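# Slide the loose open bin into the shelf's gap

## Task

Move the open-fronted bin from the table into the empty slot in the shelf's row of bins. Its open side must face outward like its neighbours, and its parts must still be inside. The board over the slot is low, so tilting the bin may be needed. It must sit fully inside, past the front lip of the shelf. The other bins' parts must stay in their own bins. Finally release the bin and move the grippers away. It counts only if everything stays in place without the robot holding it.

## Robot and tools

ROBOT. Two 7-joint Kinova Gen3 arms, left_arm and right_arm, each with a two-finger parallel gripper that opens to 50 mm. Base of left_arm: (+0.041, +0.362, 0) m, quat_wxyz (+0.995, 0, 0, +0.099). Base of right_arm: (+0.008, -0.270, 0) m, quat_wxyz (+0.996, 0, 0, +0.091). Joint ranges in rad: shoulder ±2.250, elbow ±2.580, wrist pitch ±2.100, the other joints ±6.283. Elbows never lock fully straight.

FRAMES. All poses use one scene frame. Its origin lies on the table top midway between the arms. +z is up, +x reaches out over the table, and left_arm sits on the +y side. The words left and right name arms, not image sides. In each gripper's own frame the fingers point along +z and close along x. end_effector_position is the point midway between the pads; fingertips extend 17.5 mm past it. A pure rotation command pivots about that point.

THE 20-NUMBER ROW. Every command for both arms is a single flat list of 20 numbers, even if one arm should stay still. Numbers 1-10 are left_arm: x, y, z, qw, qx, qy, qz, gripper position, force_limit, speed. Numbers 11-20 are the same for right_arm. x, y, z are an absolute target in metres for end_effector_position in the scene frame; qw, qx, qy, qz are an absolute target orientation (w first) in that frame. So the first seven of each arm form a pose, not an offset. The last three of each arm are scaled values in [-1, 1]: position +1 fully open (50 mm), about -0.65 pads touching, -1 means close until something stops the fingers; force_limit -1 ≈ 20 N, 0 ≈ 102 N, +1 ≈ 185 N per pad (real force may be ~17 % above); speed -1 ≈ 20 mm/s, 0 ≈ 85 mm/s, +1 ≈ 150 mm/s of gap change. A 0 is a real command, so to leave a gripper alone repeat its previous three numbers. To hold an arm still, resend its pose from the last result before it stopped, with the same quaternion each time. A target more than 0.6 m from that arm's last reported position, along any gripper axis, gets the whole call refused. Each control step the controller limits the commanded pose to 70 mm and 16 degrees from the measured pose, and favours position over orientation when both cannot be met.

TOOLS.
execute_actions: "actions" is a list holding zero or one item. Empty list: just read the state. {"rows": [...], "steps": n}: 1-15 rows of 20 numbers, n up to 15 steps of 1/30 s (default 15); each row lasts one step and the final row repeats. {"steps": n} alone: a wait of up to 300 steps counted from the previous result, reply time included. Optional "pictures" boolean. A far pose may need several calls; after the last step an arm only goes on to its last clipped pose.
move: "target" is one 20-number row as above; "speed" 0.002-0.5 m/s (default 0.25; turning up to twice that in rad/s). Each gripper follows a straight line to its pose, both finishing together in 0.5-10 s; paths do not avoid obstacles or the other arm, may lag or overshoot the speed near full reach. Finger numbers are applied at the start. Its result adds a "move:" line giving the ending (done, off_target, moving, held, fault) and active limits (paced = pose clipped; held = steps blocked by a check), plus each gripper's distance from its pose.
wait: "seconds" 0-10; sends nothing new.
zoom_image: "camera" (cam_high, cam_left_wrist, cam_right_wrist) and "region" [x0, y0, x1, y1] in pixels, top-left origin, at most 504x504.
read_manual: only returns licence text; optional "section" ("licences").
finished_scene: "scene" = current scene number; ends and grades it, cannot be undone.

RESULTS. The state line `left_arm: …` | `right_arm: …` gives each gripper's position and quat_wxyz; printed positions get less accurate at long reach. "pose unreachable" means a clearance check altered or blocked that arm's command; HELD marks blocked steps. A "Hand target" line shows where the controller is currently driving each gripper. object_status: 0 moving, 1 stopped while opening, 2 stopped while closing (a grip), 3 reached the commanded opening or pads met (usually nothing held). After closing with -1, confirm status 2. Any new position number resets status to 0 briefly. Fingers only take a new force_limit or speed with a changed position (change of at least 0.01). To soften a grip, open first. Lost grips re-close on their own, except after force_limit -1, where status stays 2 even if empty; off-centre grips on fixed objects weaken over time. position_measured is in counts: opening ≈ (250 - count) × 0.202 mm.

CAMERAS. cam_high is a fixed overhead view near (0.59, 0.01, 1.22) m; cam_left_wrist and cam_right_wrist ride on the hands. All are 672x504, returned in that order; calibration K, distortion and T_world_to_cam are provided and may be slightly off.

AVOID. Knocking anything off the table (instant failure), dropping or slamming the bin, spilling parts, hard pushes or fast contacts (speed and overshoot past contact both raise force), and arms striking or pressing each other. Joint load limits are 49.1 N m for the four larger joints and 30.9 N m for the wrist joints, held weight included; exceeding one stops that arm for 10 s. Holding loads heats motors: a MOTOR HOT warning appears at 60 °C and at 75 °C the arm sags with an OVER-TEMPERATURE FAULT. Occasional outside tugs on held or loose objects may happen. Finish with the bin resting on its own and both grippers open and clear.

Each tool is called after "Emit:" in YAML: its name, and indented under it one key for each argument.

## Session

Emit:
execute_actions:
  actions: []

Scene clock: 0.00 s of 6300.00 s.
left_arm: end_effector_position=(+0.2212, +0.3040, +0.2808) position_measured=3 object_status=3 end_effector_quat_wxyz=(+0.230, +0.541, +0.720, -0.370) | right_arm: end_effector_position=(+0.6700, -0.6766, +0.2908) position_measured=3 object_status=3 end_effector_quat_wxyz=(+0.557, +0.743, +0.230, +0.293)
Joint positions: left_arm=[-0.284  0.205 -0.387  2.144  0.528  1.628  0.757] | right_arm=[-0.017  0.87   0.926  1.761 -0.182 -0.481  0.847]
Joint velocities: left_arm=[ 0.  0. -0.  0.  0. -0. -0.] | right_arm=[ 0.     0.001 -0.001 -0.    -0.     0.     0.001]
Motor temperatures (°C, as the motors report them): left_arm=[26 24 22 27 33 33 29] | right_arm=[27 26 22 24 33 36 37]
Hand target (left_arm): +0.221, +0.304, +0.281; +0.230, +0.541, +0.720, -0.370
Hand target (right_arm): +0.670, -0.677, +0.291; +0.557, +0.743, +0.230, +0.293

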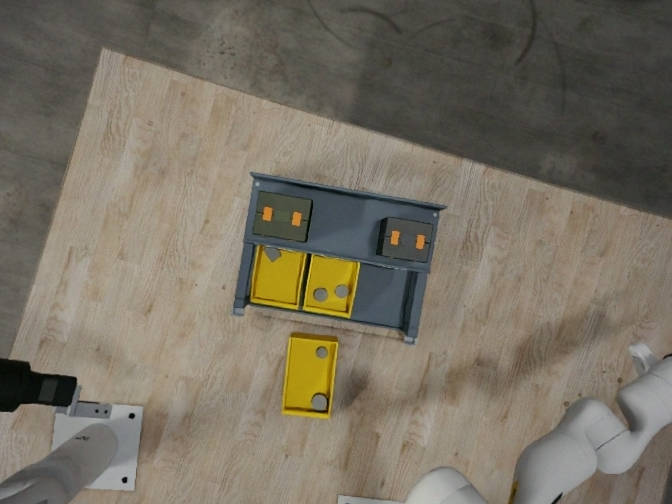

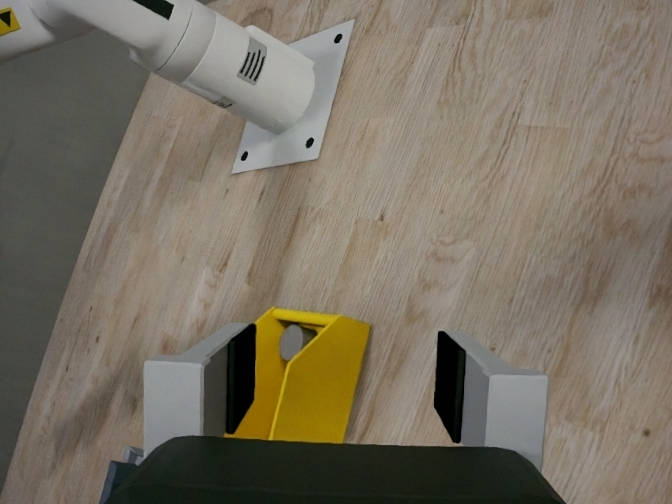

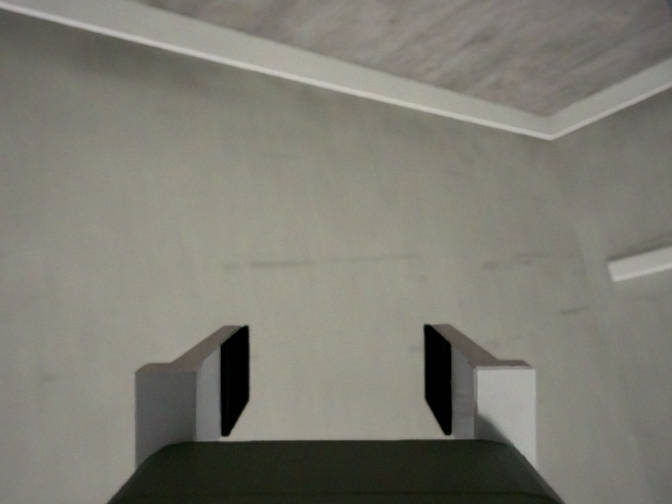

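Emit:
zoom_image:
  camera: "cam_high"
  region: [220, 160, 460, 430]

Region (220, 160, 460, 430) of cam_high's 672x504 image, scaled by 1.867, with more detail than that image has.

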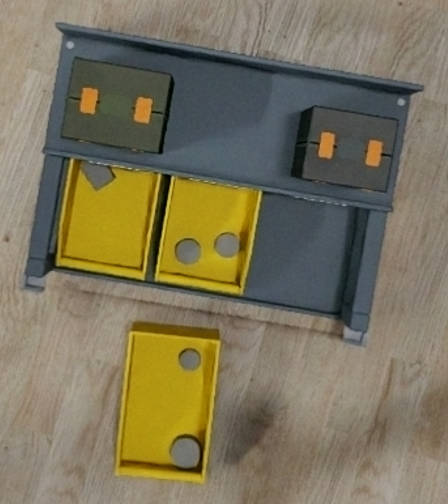

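Emit:
move:
  target: [0.2212,0.304,0.2808,0.23,0.541,0.72,-0.37,1,0,0,0.28,-0.15,0.22,0.38,-0.596,0.596,-0.38,1,0,0]

action 0: the call puts the target (right_arm/x, right_arm/y, right_arm/z) 0.619 m from right_arm's end_effector_position in the last result along the gripper's own z axis as it stood there; a target may be at most 0.6 m away along each of those axes, so nothing of the call was run and nothing moved. Command a nearer target, and go on from there in a later call.

Emit:
move:
  target: [0.2212,0.304,0.2808,0.23,0.541,0.72,-0.37,1,0,0,0.31,-0.18,0.22,0.38,-0.596,0.596,-0.38,1,0,0]

Scene clock: 52.63 s of 6300.00 s.
left_arm: end_effector_position=(+0.2212, +0.3040, +0.2808) position_measured=3 object_status=3 end_effector_quat_wxyz=(+0.230, +0.541, +0.720, -0.370) | right_arm: end_effector_position=(+0.3073, -0.1786, +0.2192) position_measured=3 object_status=3 end_effector_quat_wxyz=(+0.227, -0.556, +0.690, -0.404)
Joint positions: left_arm=[-0.284  0.205 -0.387  2.144  0.528  1.628  0.758] | right_arm=[-0.498  0.432 -1.078  2.577 -2.073 -1.461 -1.281]
Joint velocities: left_arm=[ 0.  0.  0.  0. -0. -0.  0.] | right_arm=[ 0.059  0.136 -0.168  0.    -0.019 -0.165 -0.13 ]
Motor temperatures (°C, as the motors report them): left_arm=[26 24 22 27 33 33 29] | right_arm=[27 27 22 24 33 36 37]
Hand target (left_arm): +0.221, +0.304, +0.281; +0.230, +0.541, +0.720, -0.370
Hand target (right_arm): +0.307, -0.179, +0.219; +0.228, -0.555, +0.690, -0.405
Off the commanded pose (left_arm): 0.000 m, 0 deg.
Off the commanded pose (right_arm): 0.003 m, 21 deg; orientation clipped at the last step of the last action.
joint sent to its limit (right arm) — the command would take joint 4 (elbow) past its upper limit, so that joint was sent only as far as its limit.
After step 90, 41.50 s passed at rest.
move: off_target (right_arm); limits=paced
camera_calibration (this result's frames):
cam_left_wrist: T_world_to_cam=[[-0.335356, 0.598769, -0.727332, 0.100429], [0.941328, 0.181895, -0.284282, -0.152325], [-0.0379216, -0.779994, -0.624637, 0.590828], [0, 0, 0, 1]] pos_world=[0.199472, 0.428415, 0.398795]
cam_right_wrist: T_world_to_cam=[[-0.288151, -0.949319, 0.125548, -0.106879], [-0.59867, 0.076266, -0.797357, 0.404585], [0.747371, -0.30492, -0.590305, 0.01194], [0, 0, 0, 1]] pos_world=[0.202492, -0.128678, 0.343065]

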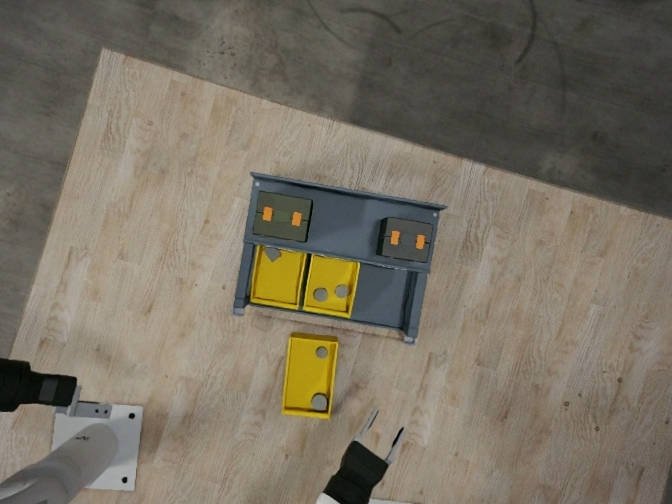

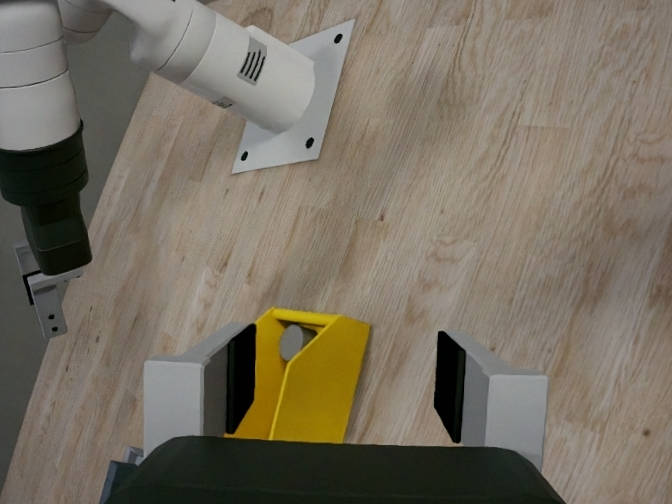

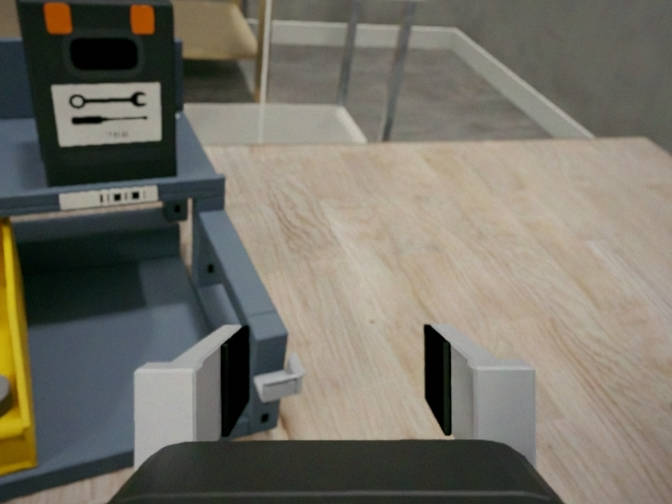

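Emit:
move:
  target: [0.2,0.45,0.3,0.23,0.541,0.72,-0.37,1,0,0,0.23,-0.045,0.16,0,0.9945,0.1045,0,1,0,0]

Scene clock: 71.53 s of 6300.00 s.
left_arm: end_effector_position=(+0.2003, +0.4497, +0.3003) position_measured=3 object_status=3 end_effector_quat_wxyz=(+0.230, +0.541, +0.720, -0.370) | right_arm: end_effector_position=(+0.2309, -0.0455, +0.1616) position_measured=3 object_status=3 end_effector_quat_wxyz=(-0.000, +0.995, +0.103, +0.002)
Joint positions: left_arm=[-0.551  0.393 -0.475  1.81   0.353  1.88   0.523] | right_arm=[ 0.412  0.998 -1.916  2.107 -2.225 -1.539  1.38 ]
Joint velocities: left_arm=[-0.001  0.002 -0.001 -0.001 -0.     0.    -0.   ] | right_arm=[-0.009  0.003  0.004 -0.002 -0.002  0.002  0.003]
Motor temperatures (°C, as the motors report them): left_arm=[26 24 22 27 33 33 29] | right_arm=[27 27 22 24 33 36 37]
Hand target (left_arm): +0.200, +0.450, +0.300; +0.230, +0.540, +0.720, -0.370
Hand target (right_arm): +0.231, -0.045, +0.162; -0.000, +0.995, +0.103, +0.002
Off the commanded pose (left_arm): 0.001 m, 0 deg.
Off the commanded pose (right_arm): 0.002 m, 0 deg.
After step 90, 11.23 s passed at rest.
move: done
camera_calibration (this result's frames):
cam_left_wrist: T_world_to_cam=[[-0.335968, 0.598383, -0.727368, 0.020706], [0.941102, 0.18202, -0.284948, -0.153391], [-0.0381128, -0.780261, -0.624292, 0.7159], [0, 0, 0, 1]] pos_world=[0.178598, 0.574119, 0.418283]
cam_right_wrist: T_world_to_cam=[[0.981599, 0.190861, 0.00601926, -0.217268], [0.190652, -0.981326, 0.0255167, -0.0606369], [0.010777, -0.0238995, -0.999656, 0.324622], [0, 0, 0, 1]] pos_world=[0.221332, -0.0102782, 0.327365]

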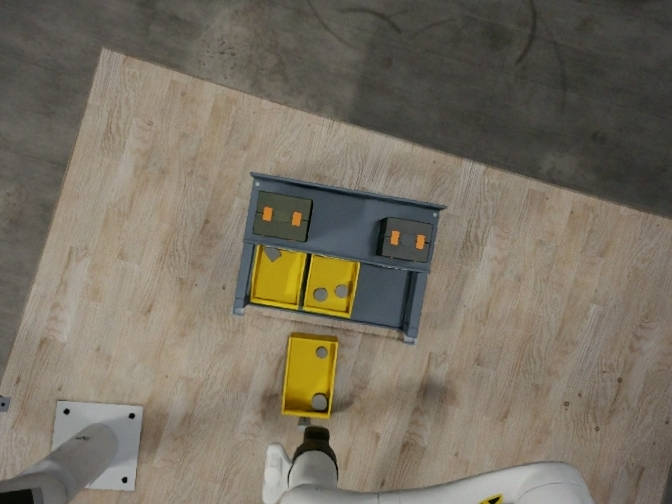

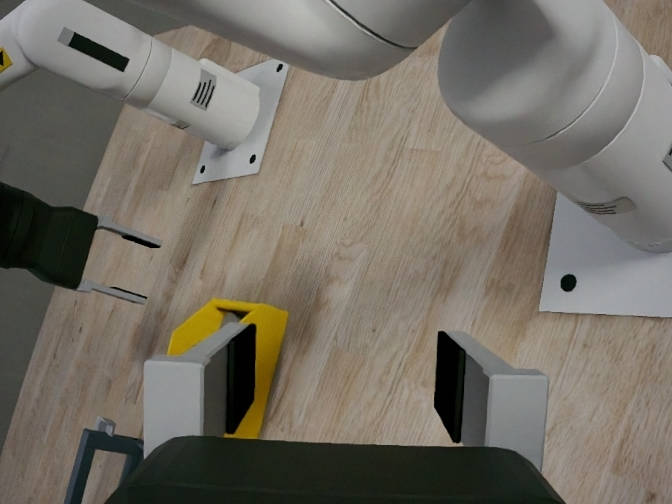

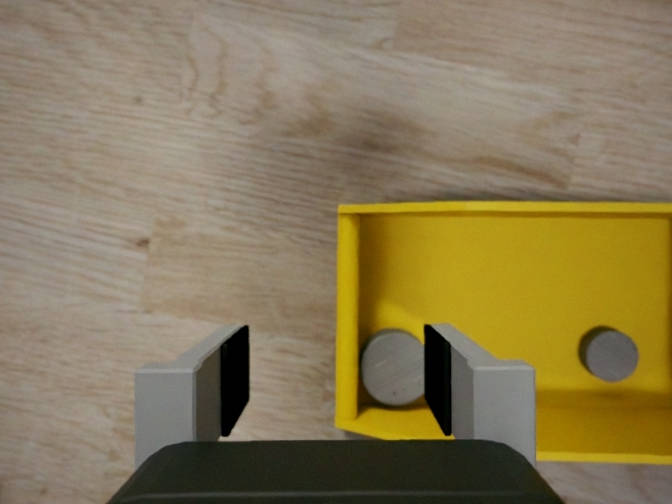

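Emit:
move:
  target: [0.2,0.45,0.3,0.23,0.541,0.72,-0.37,1,0,0,0.233,-0.034,0.027,0,0.9945,0.1045,0,0.4,0,0]
  speed: 0.1

Emit:
move:
  target: [0.2,0.45,0.3,0.23,0.541,0.72,-0.37,1,0,0,0.233,-0.034,0.027,0,0.9945,0.1045,0,-1,0.3,0]

Emit:
move:
  target: [0.25,0.2,0.2,0.35,0.62,0.62,-0.35,1,0,0,0.225,-0.12,0.09,0,0.9983,0.058,0,-1,0.3,0]
  speed: 0.1

Scene clock: 88.87 s of 6300.00 s.
left_arm: end_effector_position=(+0.2000, +0.4500, +0.3000) position_measured=3 object_status=3 end_effector_quat_wxyz=(+0.230, +0.541, +0.720, -0.370) | right_arm: end_effector_position=(+0.2335, -0.0340, +0.0269) position_measured=92 object_status=3 end_effector_quat_wxyz=(+0.000, +0.995, +0.104, +0.000)
Joint positions: left_arm=[-0.552  0.393 -0.475  1.811  0.352  1.879  0.521] | right_arm=[ 0.275  1.219 -1.607  2.252 -1.869 -1.379  1.214]
Joint velocities: left_arm=[-0.    -0.    -0.    -0.     0.     0.001 -0.   ] | right_arm=[-0.002  0.003  0.003  0.     0.     0.003 -0.   ]
Motor temperatures (°C, as the motors report them): left_arm=[26 25 22 28 33 33 29] | right_arm=[27 27 22 24 33 36 37]
Hand target (left_arm): +0.200, +0.450, +0.300; +0.230, +0.541, +0.720, -0.370
Hand target (right_arm): +0.233, -0.034, +0.027; +0.000, +0.995, +0.104, -0.000
Off the commanded pose (left_arm): 0.000 m, 0 deg.
Off the commanded pose (right_arm): 0.001 m, 0 deg.
After step 90, 12.63 s passed at rest.
move: done
camera_calibration (this result's frames):
cam_left_wrist: T_world_to_cam=[[-0.335354, 0.598768, -0.727334, 0.0198657], [0.941328, 0.18189, -0.284283, -0.153465], [-0.0379252, -0.779995, -0.624635, 0.715896], [0, 0, 0, 1]] pos_world=[0.178273, 0.574414, 0.417995]
cam_right_wrist: T_world_to_cam=[[0.981184, 0.193056, 0.00272507, -0.220981], [0.192923, -0.980873, 0.0258547, -0.0469478], [0.00766434, -0.0248425, -0.999662, 0.190909], [0, 0, 0, 1]] pos_world=[0.224418, 0.00135447, 0.19266]

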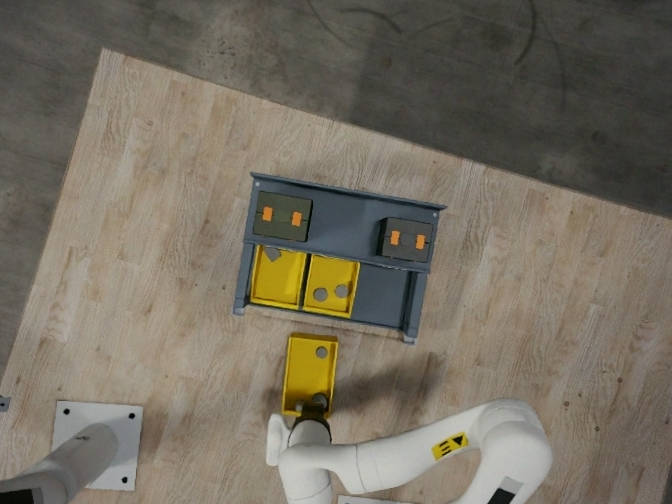

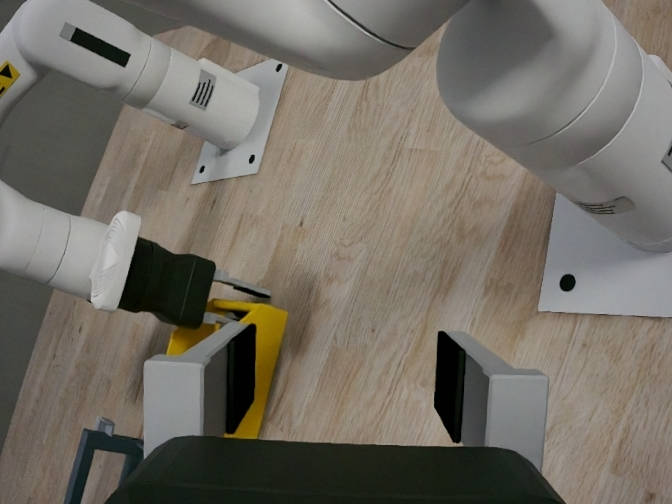

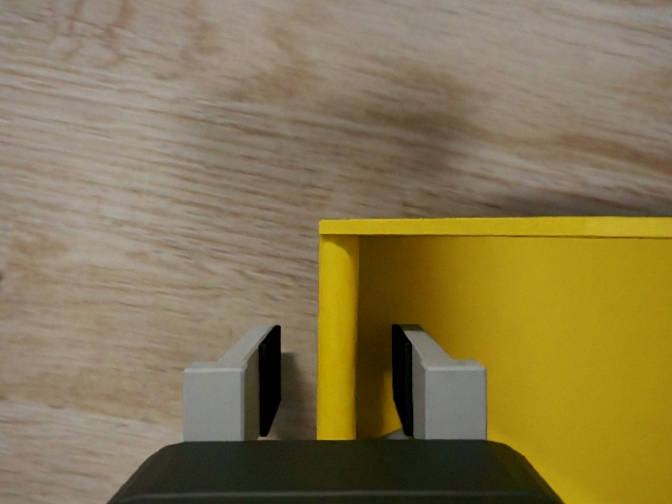

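Scene clock: 89.57 s of 6300.00 s.
left_arm: end_effector_position=(+0.2000, +0.4500, +0.3000) position_measured=3 object_status=3 end_effector_quat_wxyz=(+0.230, +0.541, +0.720, -0.370) | right_arm: end_effector_position=(+0.2331, -0.0341, +0.0270) position_measured=210 object_status=2 end_effector_quat_wxyz=(+0.000, +0.995, +0.104, +0.000)
Joint positions: left_arm=[-0.552  0.393 -0.475  1.811  0.352  1.879  0.521] | right_arm=[ 0.274  1.219 -1.607  2.253 -1.87  -1.379  1.213]
Joint velocities: left_arm=[-0.    -0.     0.    -0.     0.    -0.002  0.   ] | right_arm=[-0.001 -0.002  0.001  0.     0.    -0.     0.   ]
Motor temperatures (°C, as the motors report them): left_arm=[26 25 22 28 33 33 29] | right_arm=[27 27 22 24 33 36 37]
Hand target (left_arm): +0.200, +0.450, +0.300; +0.230, +0.541, +0.720, -0.370
Hand target (right_arm): +0.233, -0.034, +0.027; -0.000, +0.995, +0.105, -0.000
Off the commanded pose (left_arm): 0.000 m, 0 deg.
Off the commanded pose (right_arm): 0.000 m, 0 deg.
move: done
camera_calibration (this result's frames):
cam_left_wrist: T_world_to_cam=[[-0.335356, 0.598769, -0.727332, 0.0198631], [0.941328, 0.181895, -0.284282, -0.153467], [-0.0379217, -0.779994, -0.624638, 0.715896], [0, 0, 0, 1]] pos_world=[0.178272, 0.574416, 0.417994]
cam_right_wrist: T_world_to_cam=[[0.981048, 0.193749, 0.00256059, -0.220535], [0.193623, -0.980744, 0.0255304, -0.0470684], [0.00745778, -0.0245508, -0.999671, 0.19105], [0, 0, 0, 1]] pos_world=[0.224045, 0.00125698, 0.192753]

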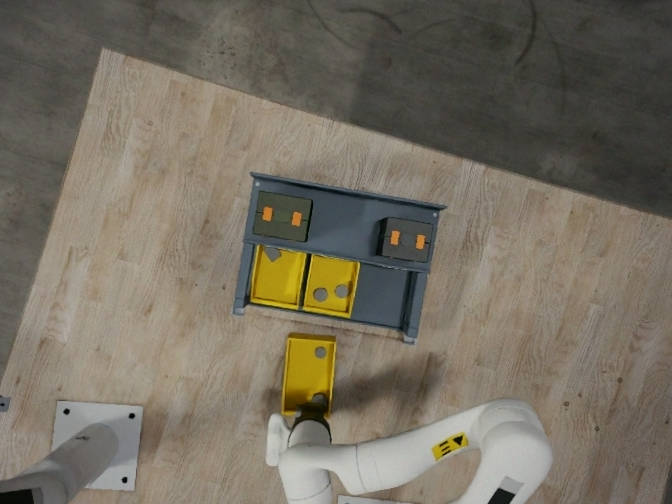

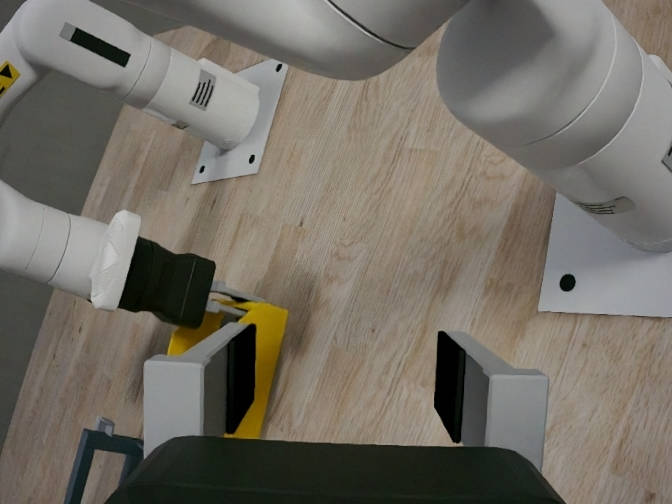

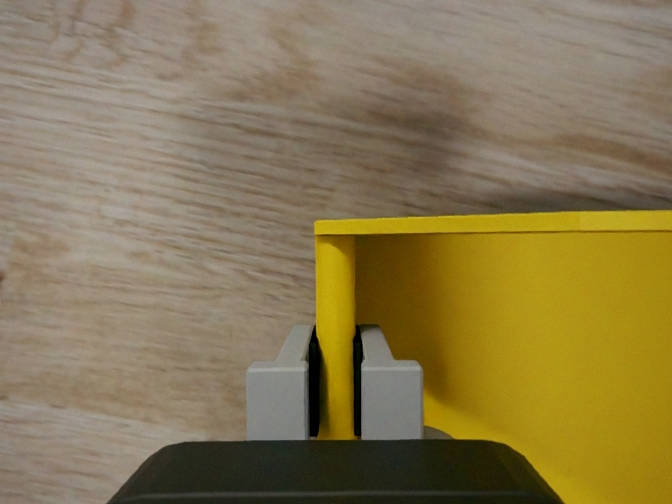

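Scene clock: 92.67 s of 6300.00 s.
left_arm: end_effector_position=(+0.2495, +0.2005, +0.1999) position_measured=3 object_status=3 end_effector_quat_wxyz=(+0.348, +0.617, +0.615, -0.347) | right_arm: end_effector_position=(+0.2249, -0.1202, +0.0898) position_measured=210 object_status=2 end_effector_quat_wxyz=(+0.000, +0.998, +0.058, -0.000)
Joint positions: left_arm=[-0.2    0.414 -0.225  2.421  0.893  1.288  0.215] | right_arm=[ 0.597  1.087 -1.856  2.362 -2.107 -1.414  1.284]
Joint velocities: left_arm=[ 0.002  0.004  0.004  0.001  0.    -0.001  0.   ] | right_arm=[ 0.003  0.001  0.001  0.     0.    -0.002 -0.001]
Motor temperatures (°C, as the motors report them): left_arm=[26 25 22 28 33 33 29] | right_arm=[27 27 22 24 33 36 37]
Hand target (left_arm): +0.249, +0.200, +0.200; +0.347, +0.617, +0.615, -0.347
Hand target (right_arm): +0.225, -0.120, +0.090; +0.000, +0.998, +0.058, +0.000
Off the commanded pose (left_arm): 0.001 m, 0 deg.
Off the commanded pose (right_arm): 0.000 m, 0 deg.
move: done
camera_calibration (this result's frames):
cam_left_wrist: T_world_to_cam=[[-0.0251794, 0.511573, -0.858871, 0.0794236], [0.999209, 0.0393359, -0.00586386, -0.224629], [0.0307846, -0.858339, -0.512158, 0.436697], [0, 0, 0, 1]] pos_world=[0.213008, 0.343039, 0.290556]
cam_right_wrist: T_world_to_cam=[[0.994747, 0.102349, 0.00174243, -0.209935], [0.102272, -0.994426, 0.0256412, -0.112668], [0.00435709, -0.0253283, -0.99967, 0.252455], [0, 0, 0, 1]] pos_world=[0.219255, -0.0841586, 0.255626]

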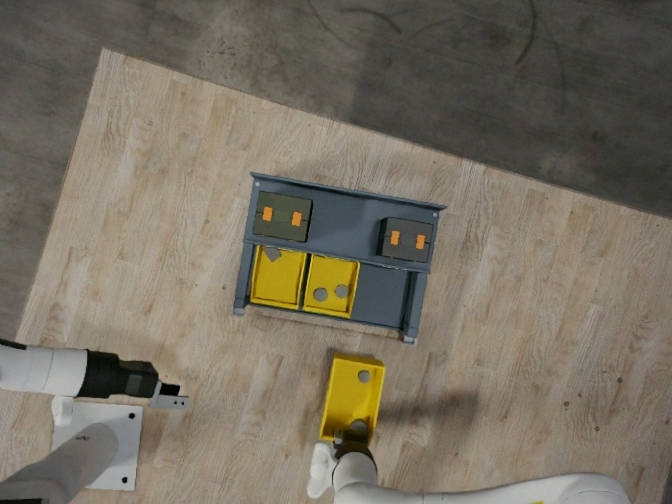

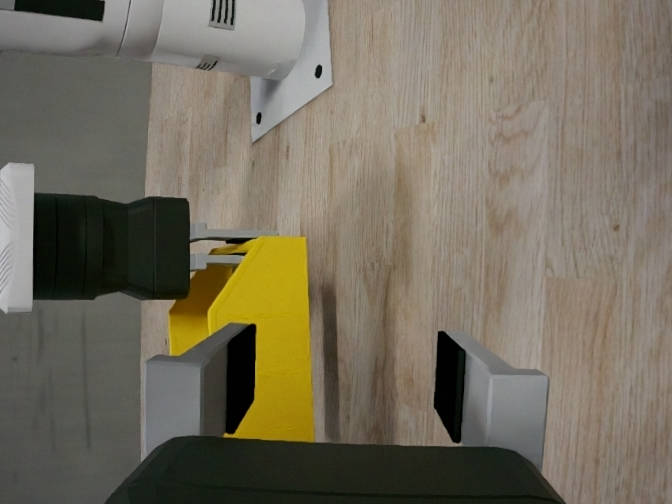

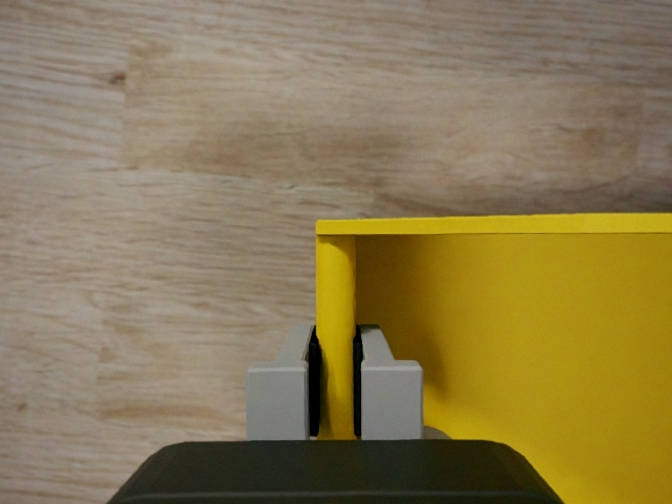

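Emit:
move:
  target: [0.36,0.22,0.24,0.35,0.62,0.62,-0.35,1,0,0,0.25,-0.152,0.1,0,0.9983,0.058,0,-1,0.3,0]
  speed: 0.1

Emit:
move:
  target: [0.36,0.22,0.24,0.35,0.62,0.62,-0.35,1,0,0,0.32,-0.143,0.1,0,0.9983,0.058,0,-1,0.3,0]
  speed: 0.05

Scene clock: 112.10 s of 6300.00 s.
left_arm: end_effector_position=(+0.3602, +0.2203, +0.2396) position_measured=3 object_status=3 end_effector_quat_wxyz=(+0.347, +0.616, +0.616, -0.347) | right_arm: end_effector_position=(+0.2500, -0.1522, +0.0998) position_measured=210 object_status=2 end_effector_quat_wxyz=(+0.000, +0.998, +0.058, -0.000)
Joint positions: left_arm=[-0.13   0.456 -0.172  2.047  0.93   1.441  0.533] | right_arm=[ 0.742  1.118 -1.899  2.322 -2.117 -1.485  1.445]
Joint velocities: left_arm=[ 0.001  0.003  0.001 -0.001  0.     0.001  0.001] | right_arm=[ 0.001  0.001 -0.001 -0.     0.     0.001  0.   ]
Motor temperatures (°C, as the motors report them): left_arm=[26 25 22 27 33 33 29] | right_arm=[27 27 22 25 33 36 37]
Hand target (left_arm): +0.360, +0.220, +0.240; +0.347, +0.616, +0.616, -0.347
Hand target (right_arm): +0.250, -0.152, +0.100; +0.000, +0.998, +0.058, +0.000
Off the commanded pose (left_arm): 0.001 m, 0 deg.
Off the commanded pose (right_arm): 0.000 m, 0 deg.
After step 90, 14.87 s passed at rest.
move: done
camera_calibration (this result's frames):
cam_left_wrist: T_world_to_cam=[[-0.0273563, 0.511585, -0.858797, 0.106918], [0.99913, 0.0410546, -0.0073703, -0.335782], [0.031487, -0.858251, -0.512263, 0.470421], [0, 0, 0, 1]] pos_world=[0.323602, 0.362828, 0.330325]
cam_right_wrist: T_world_to_cam=[[0.994798, 0.101848, 0.00199534, -0.231779], [0.101762, -0.994471, 0.0259372, -0.147254], [0.00462595, -0.0255992, -0.999662, 0.261381], [0, 0, 0, 1]] pos_world=[0.244349, -0.116142, 0.265575]

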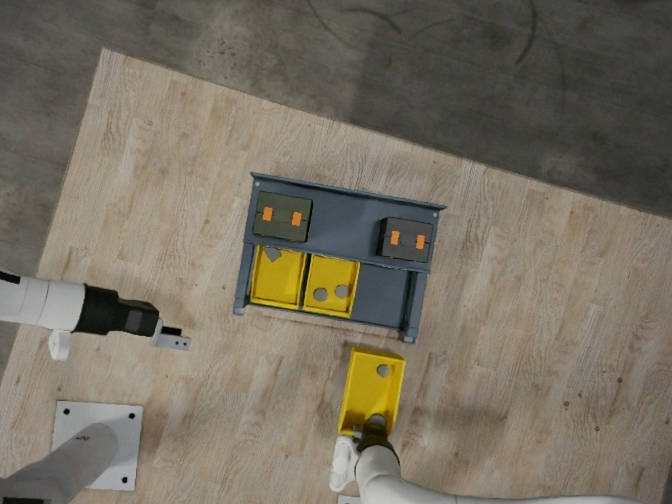

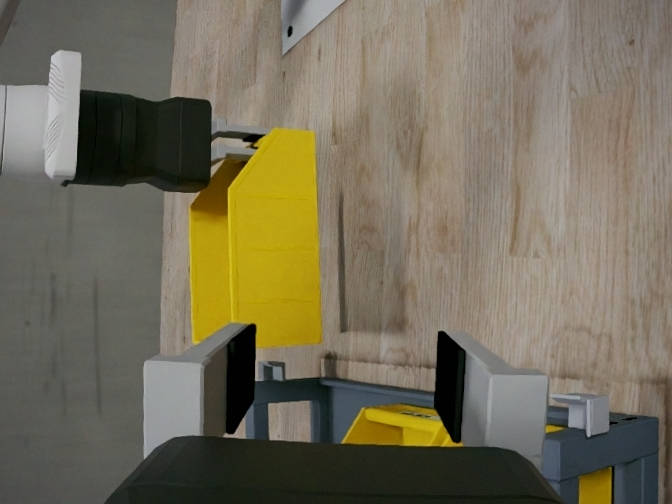

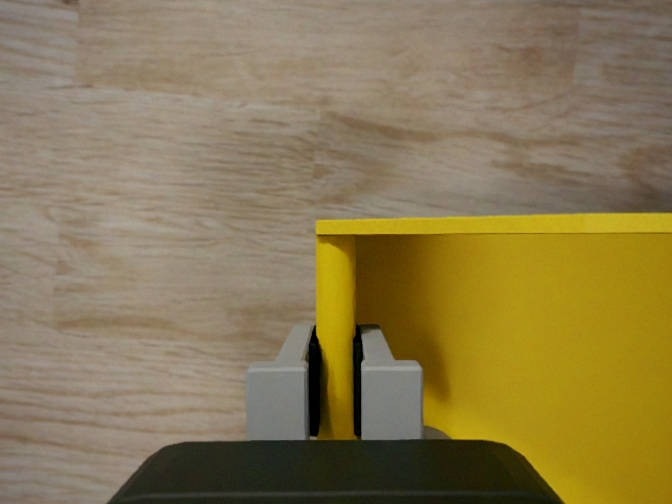

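Scene clock: 113.80 s of 6300.00 s.
left_arm: end_effector_position=(+0.3600, +0.2200, +0.2400) position_measured=3 object_status=3 end_effector_quat_wxyz=(+0.348, +0.616, +0.616, -0.348) | right_arm: end_effector_position=(+0.3200, -0.1433, +0.0998) position_measured=210 object_status=2 end_effector_quat_wxyz=(+0.000, +0.998, +0.058, -0.000)
Joint positions: left_arm=[-0.13   0.456 -0.172  2.047  0.93   1.442  0.533] | right_arm=[ 0.726  1.181 -1.816  2.122 -2.028 -1.564  1.633]
Joint velocities: left_arm=[-0.     0.     0.    -0.     0.001 -0.001  0.   ] | right_arm=[ 0.001  0.003  0.002 -0.001 -0.     0.     0.001]
Motor temperatures (°C, as the motors report them): left_arm=[26 25 22 27 33 33 29] | right_arm=[27 27 22 25 33 36 37]
Hand target (left_arm): +0.360, +0.220, +0.240; +0.348, +0.616, +0.616, -0.348
Hand target (right_arm): +0.320, -0.143, +0.100; +0.000, +0.998, +0.058, +0.000
Off the commanded pose (left_arm): 0.000 m, 0 deg.
Off the commanded pose (right_arm): 0.000 m, 0 deg.
move: done
camera_calibration (this result's frames):
cam_left_wrist: T_world_to_cam=[[-0.0269332, 0.510456, -0.859482, 0.107709], [0.999163, 0.0402369, -0.00741315, -0.335407], [0.0307988, -0.858962, -0.511112, 0.470473], [0, 0, 0, 1]] pos_world=[0.323537, 0.362634, 0.330553]
cam_right_wrist: T_world_to_cam=[[0.994859, 0.101252, 0.00200376, -0.302402], [0.101167, -0.99453, 0.0259885, -0.145312], [0.0046242, -0.0256522, -0.99966, 0.261242], [0, 0, 0, 1]] pos_world=[0.31434, -0.107197, 0.265536]

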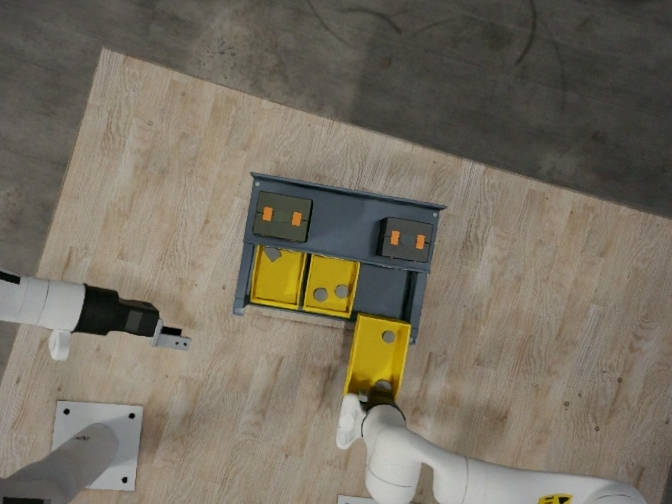

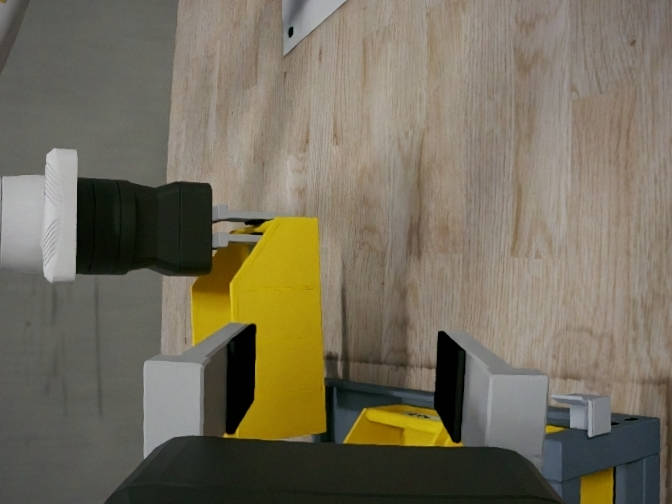

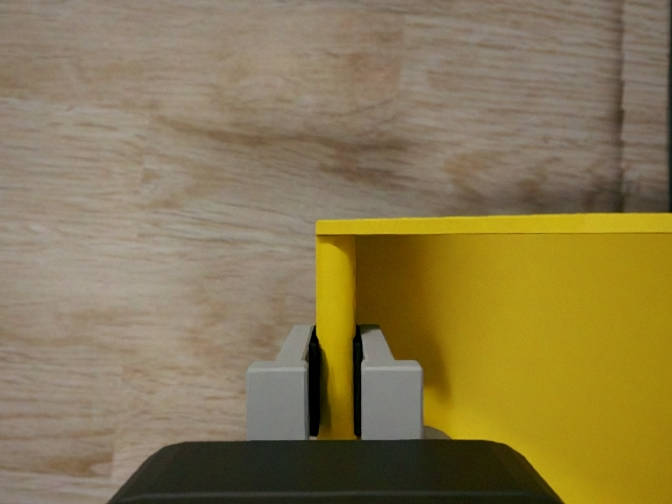

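Emit:
move:
  target: [0.47,0.24,0.27,0.35,0.62,0.62,-0.35,1,0,0,0.385,-0.133,0.072,-0.004,0.996,0.07,-0.052,-1,0.3,0]
  speed: 0.04

Scene clock: 129.97 s of 6300.00 s.
left_arm: end_effector_position=(+0.4703, +0.2401, +0.2698) position_measured=3 object_status=3 end_effector_quat_wxyz=(+0.347, +0.616, +0.616, -0.347) | right_arm: end_effector_position=(+0.3851, -0.1334, +0.0716) position_measured=210 object_status=2 end_effector_quat_wxyz=(-0.004, +0.996, +0.070, -0.052)
Joint positions: left_arm=[-0.105  0.592 -0.139  1.643  0.961  1.566  0.779] | right_arm=[ 0.658  1.3   -1.699  1.84  -1.969 -1.637  1.888]
Joint velocities: left_arm=[ 0.     0.004  0.    -0.001  0.    -0.001  0.001] | right_arm=[-0.002  0.002  0.001 -0.002 -0.     0.     0.002]
Motor temperatures (°C, as the motors report them): left_arm=[26 25 22 28 33 33 29] | right_arm=[27 27 22 25 33 36 37]
Hand target (left_arm): +0.470, +0.240, +0.270; +0.347, +0.616, +0.616, -0.347
Hand target (right_arm): +0.385, -0.133, +0.072; -0.004, +0.996, +0.070, -0.052
Off the commanded pose (left_arm): 0.000 m, 0 deg.
Off the commanded pose (right_arm): 0.001 m, 0 deg.
After step 90, 10.00 s passed at rest.
move: done
camera_calibration (this result's frames):
cam_left_wrist: T_world_to_cam=[[-0.0271319, 0.511417, -0.858904, 0.125733], [0.999139, 0.0408602, -0.00723243, -0.446357], [0.0313962, -0.858361, -0.512085, 0.499407], [0, 0, 0, 1]] pos_world=[0.433705, 0.382607, 0.360503]
cam_right_wrist: T_world_to_cam=[[0.986988, 0.124893, -0.101276, -0.354499], [0.126757, -0.991859, 0.0121591, -0.149821], [-0.0989326, -0.0248383, -0.994784, 0.272636], [0, 0, 0, 1]] pos_world=[0.39585, -0.0975551, 0.237134]

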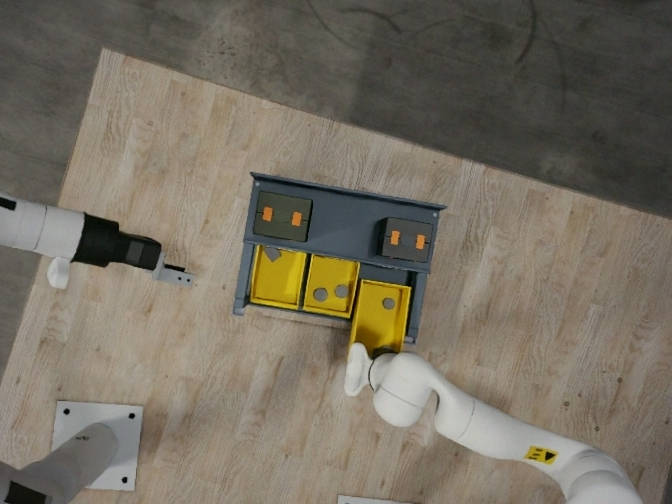

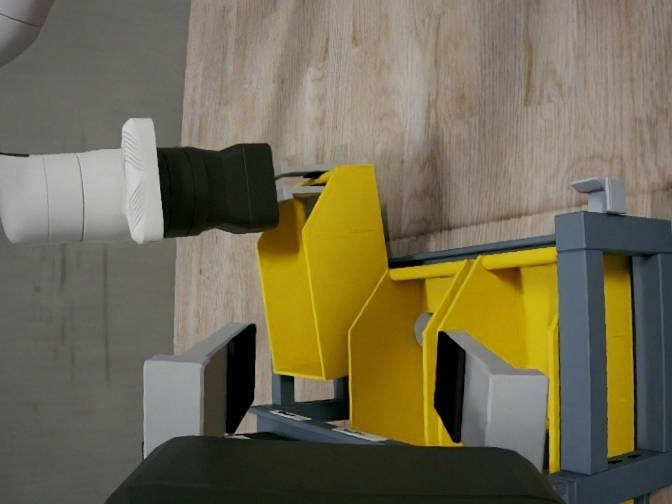

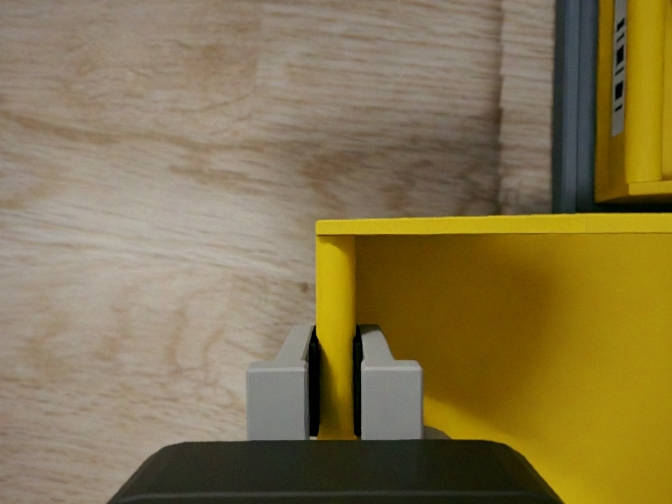

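Emit:
move:
  target: [0.47,0.24,0.27,0.35,0.62,0.62,-0.35,1,0,0,0.4,-0.133,0.065,-0.006,0.994,0.07,-0.085,-1,0.3,0]
  speed: 0.02

Emit:
move:
  target: [0.47,0.24,0.27,0.35,0.62,0.62,-0.35,1,0,0,0.435,-0.128,0.062,-0.006,0.994,0.07,-0.085,-1,0.3,0]
  speed: 0.015

Scene clock: 146.17 s of 6300.00 s.
left_arm: end_effector_position=(+0.4700, +0.2400, +0.2700) position_measured=3 object_status=3 end_effector_quat_wxyz=(+0.348, +0.616, +0.616, -0.348) | right_arm: end_effector_position=(+0.3999, -0.1332, +0.0647) position_measured=210 object_status=2 end_effector_quat_wxyz=(-0.006, +0.994, +0.070, -0.085)
Joint positions: left_arm=[-0.105  0.592 -0.139  1.644  0.961  1.567  0.779] | right_arm=[ 0.633  1.334 -1.672  1.725 -1.985 -1.678  1.976]
Joint velocities: left_arm=[-0.    -0.    -0.    -0.     0.001  0.     0.   ] | right_arm=[ 0.001  0.001  0.001 -0.002 -0.001 -0.001  0.001]
Motor temperatures (°C, as the motors report them): left_arm=[26 25 22 28 33 33 29] | right_arm=[27 28 22 24 33 36 37]
Hand target (left_arm): +0.470, +0.240, +0.270; +0.348, +0.616, +0.616, -0.348
Hand target (right_arm): +0.400, -0.133, +0.065; -0.006, +0.994, +0.070, -0.085
Off the commanded pose (left_arm): 0.000 m, 0 deg.
Off the commanded pose (right_arm): 0.000 m, 0 deg.
After step 90, 11.33 s passed at rest.
move: done
camera_calibration (this result's frames):
cam_left_wrist: T_world_to_cam=[[-0.0269335, 0.510454, -0.859483, 0.12625], [0.999163, 0.0402333, -0.00741579, -0.445895], [0.0307944, -0.858963, -0.511111, 0.499598], [0, 0, 0, 1]] pos_world=[0.433537, 0.382632, 0.360553]
cam_right_wrist: T_world_to_cam=[[0.978025, 0.125641, -0.166375, -0.36199], [0.128071, -0.991757, 0.00391364, -0.151411], [-0.164512, -0.0251354, -0.986055, 0.292943], [0, 0, 0, 1]] pos_world=[0.421619, -0.0973188, 0.229224]

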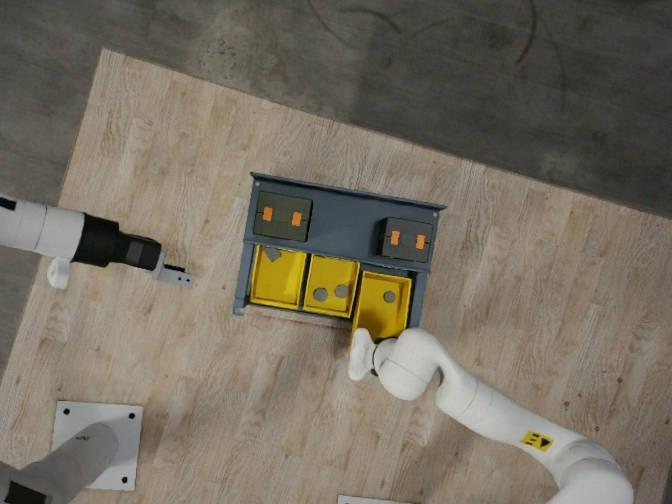

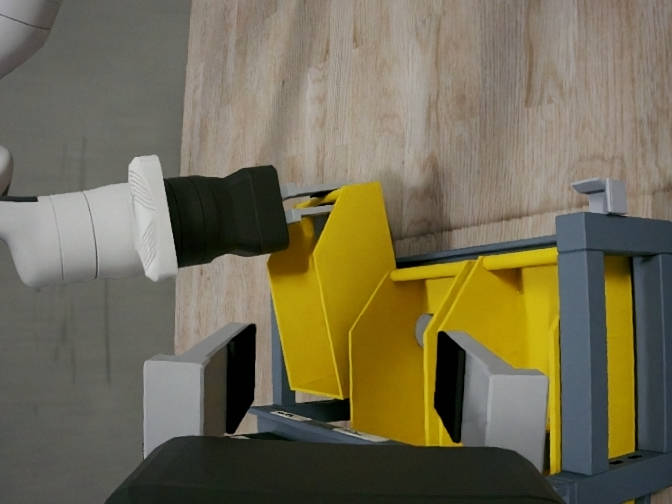

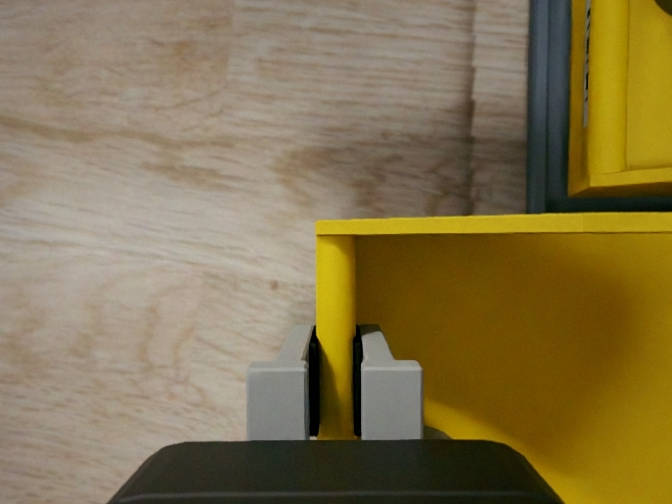

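Scene clock: 148.77 s of 6300.00 s.
left_arm: end_effector_position=(+0.4700, +0.2400, +0.2700) position_measured=3 object_status=3 end_effector_quat_wxyz=(+0.348, +0.616, +0.616, -0.348) | right_arm: end_effector_position=(+0.4350, -0.1281, +0.0620) position_measured=210 object_status=2 end_effector_quat_wxyz=(-0.006, +0.994, +0.070, -0.085)
Joint positions: left_arm=[-0.105  0.592 -0.139  1.644  0.961  1.567  0.779] | right_arm=[ 0.593  1.349 -1.65   1.597 -1.956 -1.703  2.063]
Joint velocities: left_arm=[-0.    -0.    -0.001 -0.     0.    -0.001  0.   ] | right_arm=[-0.001  0.001 -0.001 -0.002  0.    -0.002  0.001]
Motor temperatures (°C, as the motors report them): left_arm=[26 25 22 28 33 33 29] | right_arm=[27 28 22 24 33 36 37]
Hand target (left_arm): +0.470, +0.240, +0.270; +0.348, +0.616, +0.616, -0.348
Hand target (right_arm): +0.435, -0.128, +0.062; -0.006, +0.994, +0.070, -0.085
Off the commanded pose (left_arm): 0.000 m, 0 deg.
Off the commanded pose (right_arm): 0.000 m, 0 deg.
move: done
camera_calibration (this result's frames):
cam_left_wrist: T_world_to_cam=[[-0.0269336, 0.510455, -0.859482, 0.126248], [0.999163, 0.040236, -0.00741418, -0.445896], [0.0307975, -0.858962, -0.511112, 0.499599], [0, 0, 0, 1]] pos_world=[0.433537, 0.382634, 0.360553]
cam_right_wrist: T_world_to_cam=[[0.978058, 0.125887, -0.165996, -0.397371], [0.128314, -0.991726, 0.00393522, -0.15097], [-0.164127, -0.0251485, -0.986119, 0.295984], [0, 0, 0, 1]] pos_world=[0.456603, -0.0922539, 0.226508]

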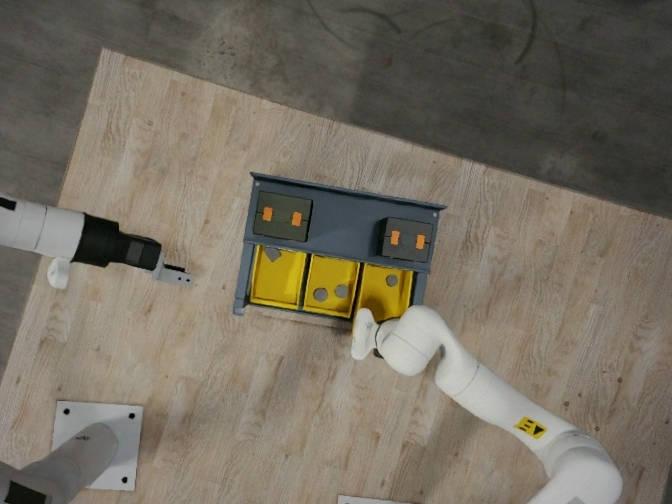

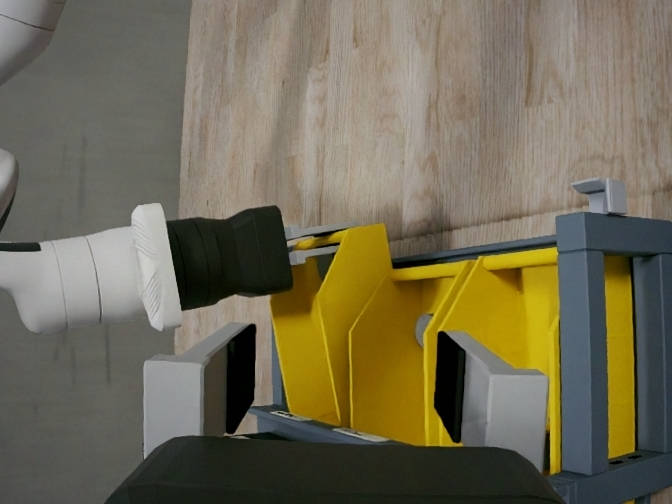

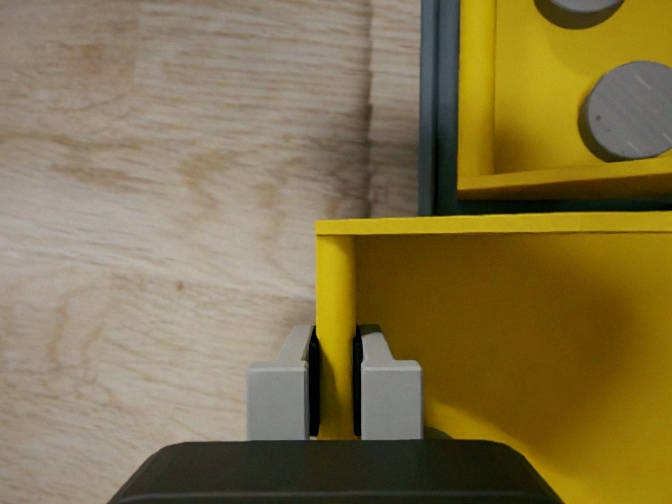

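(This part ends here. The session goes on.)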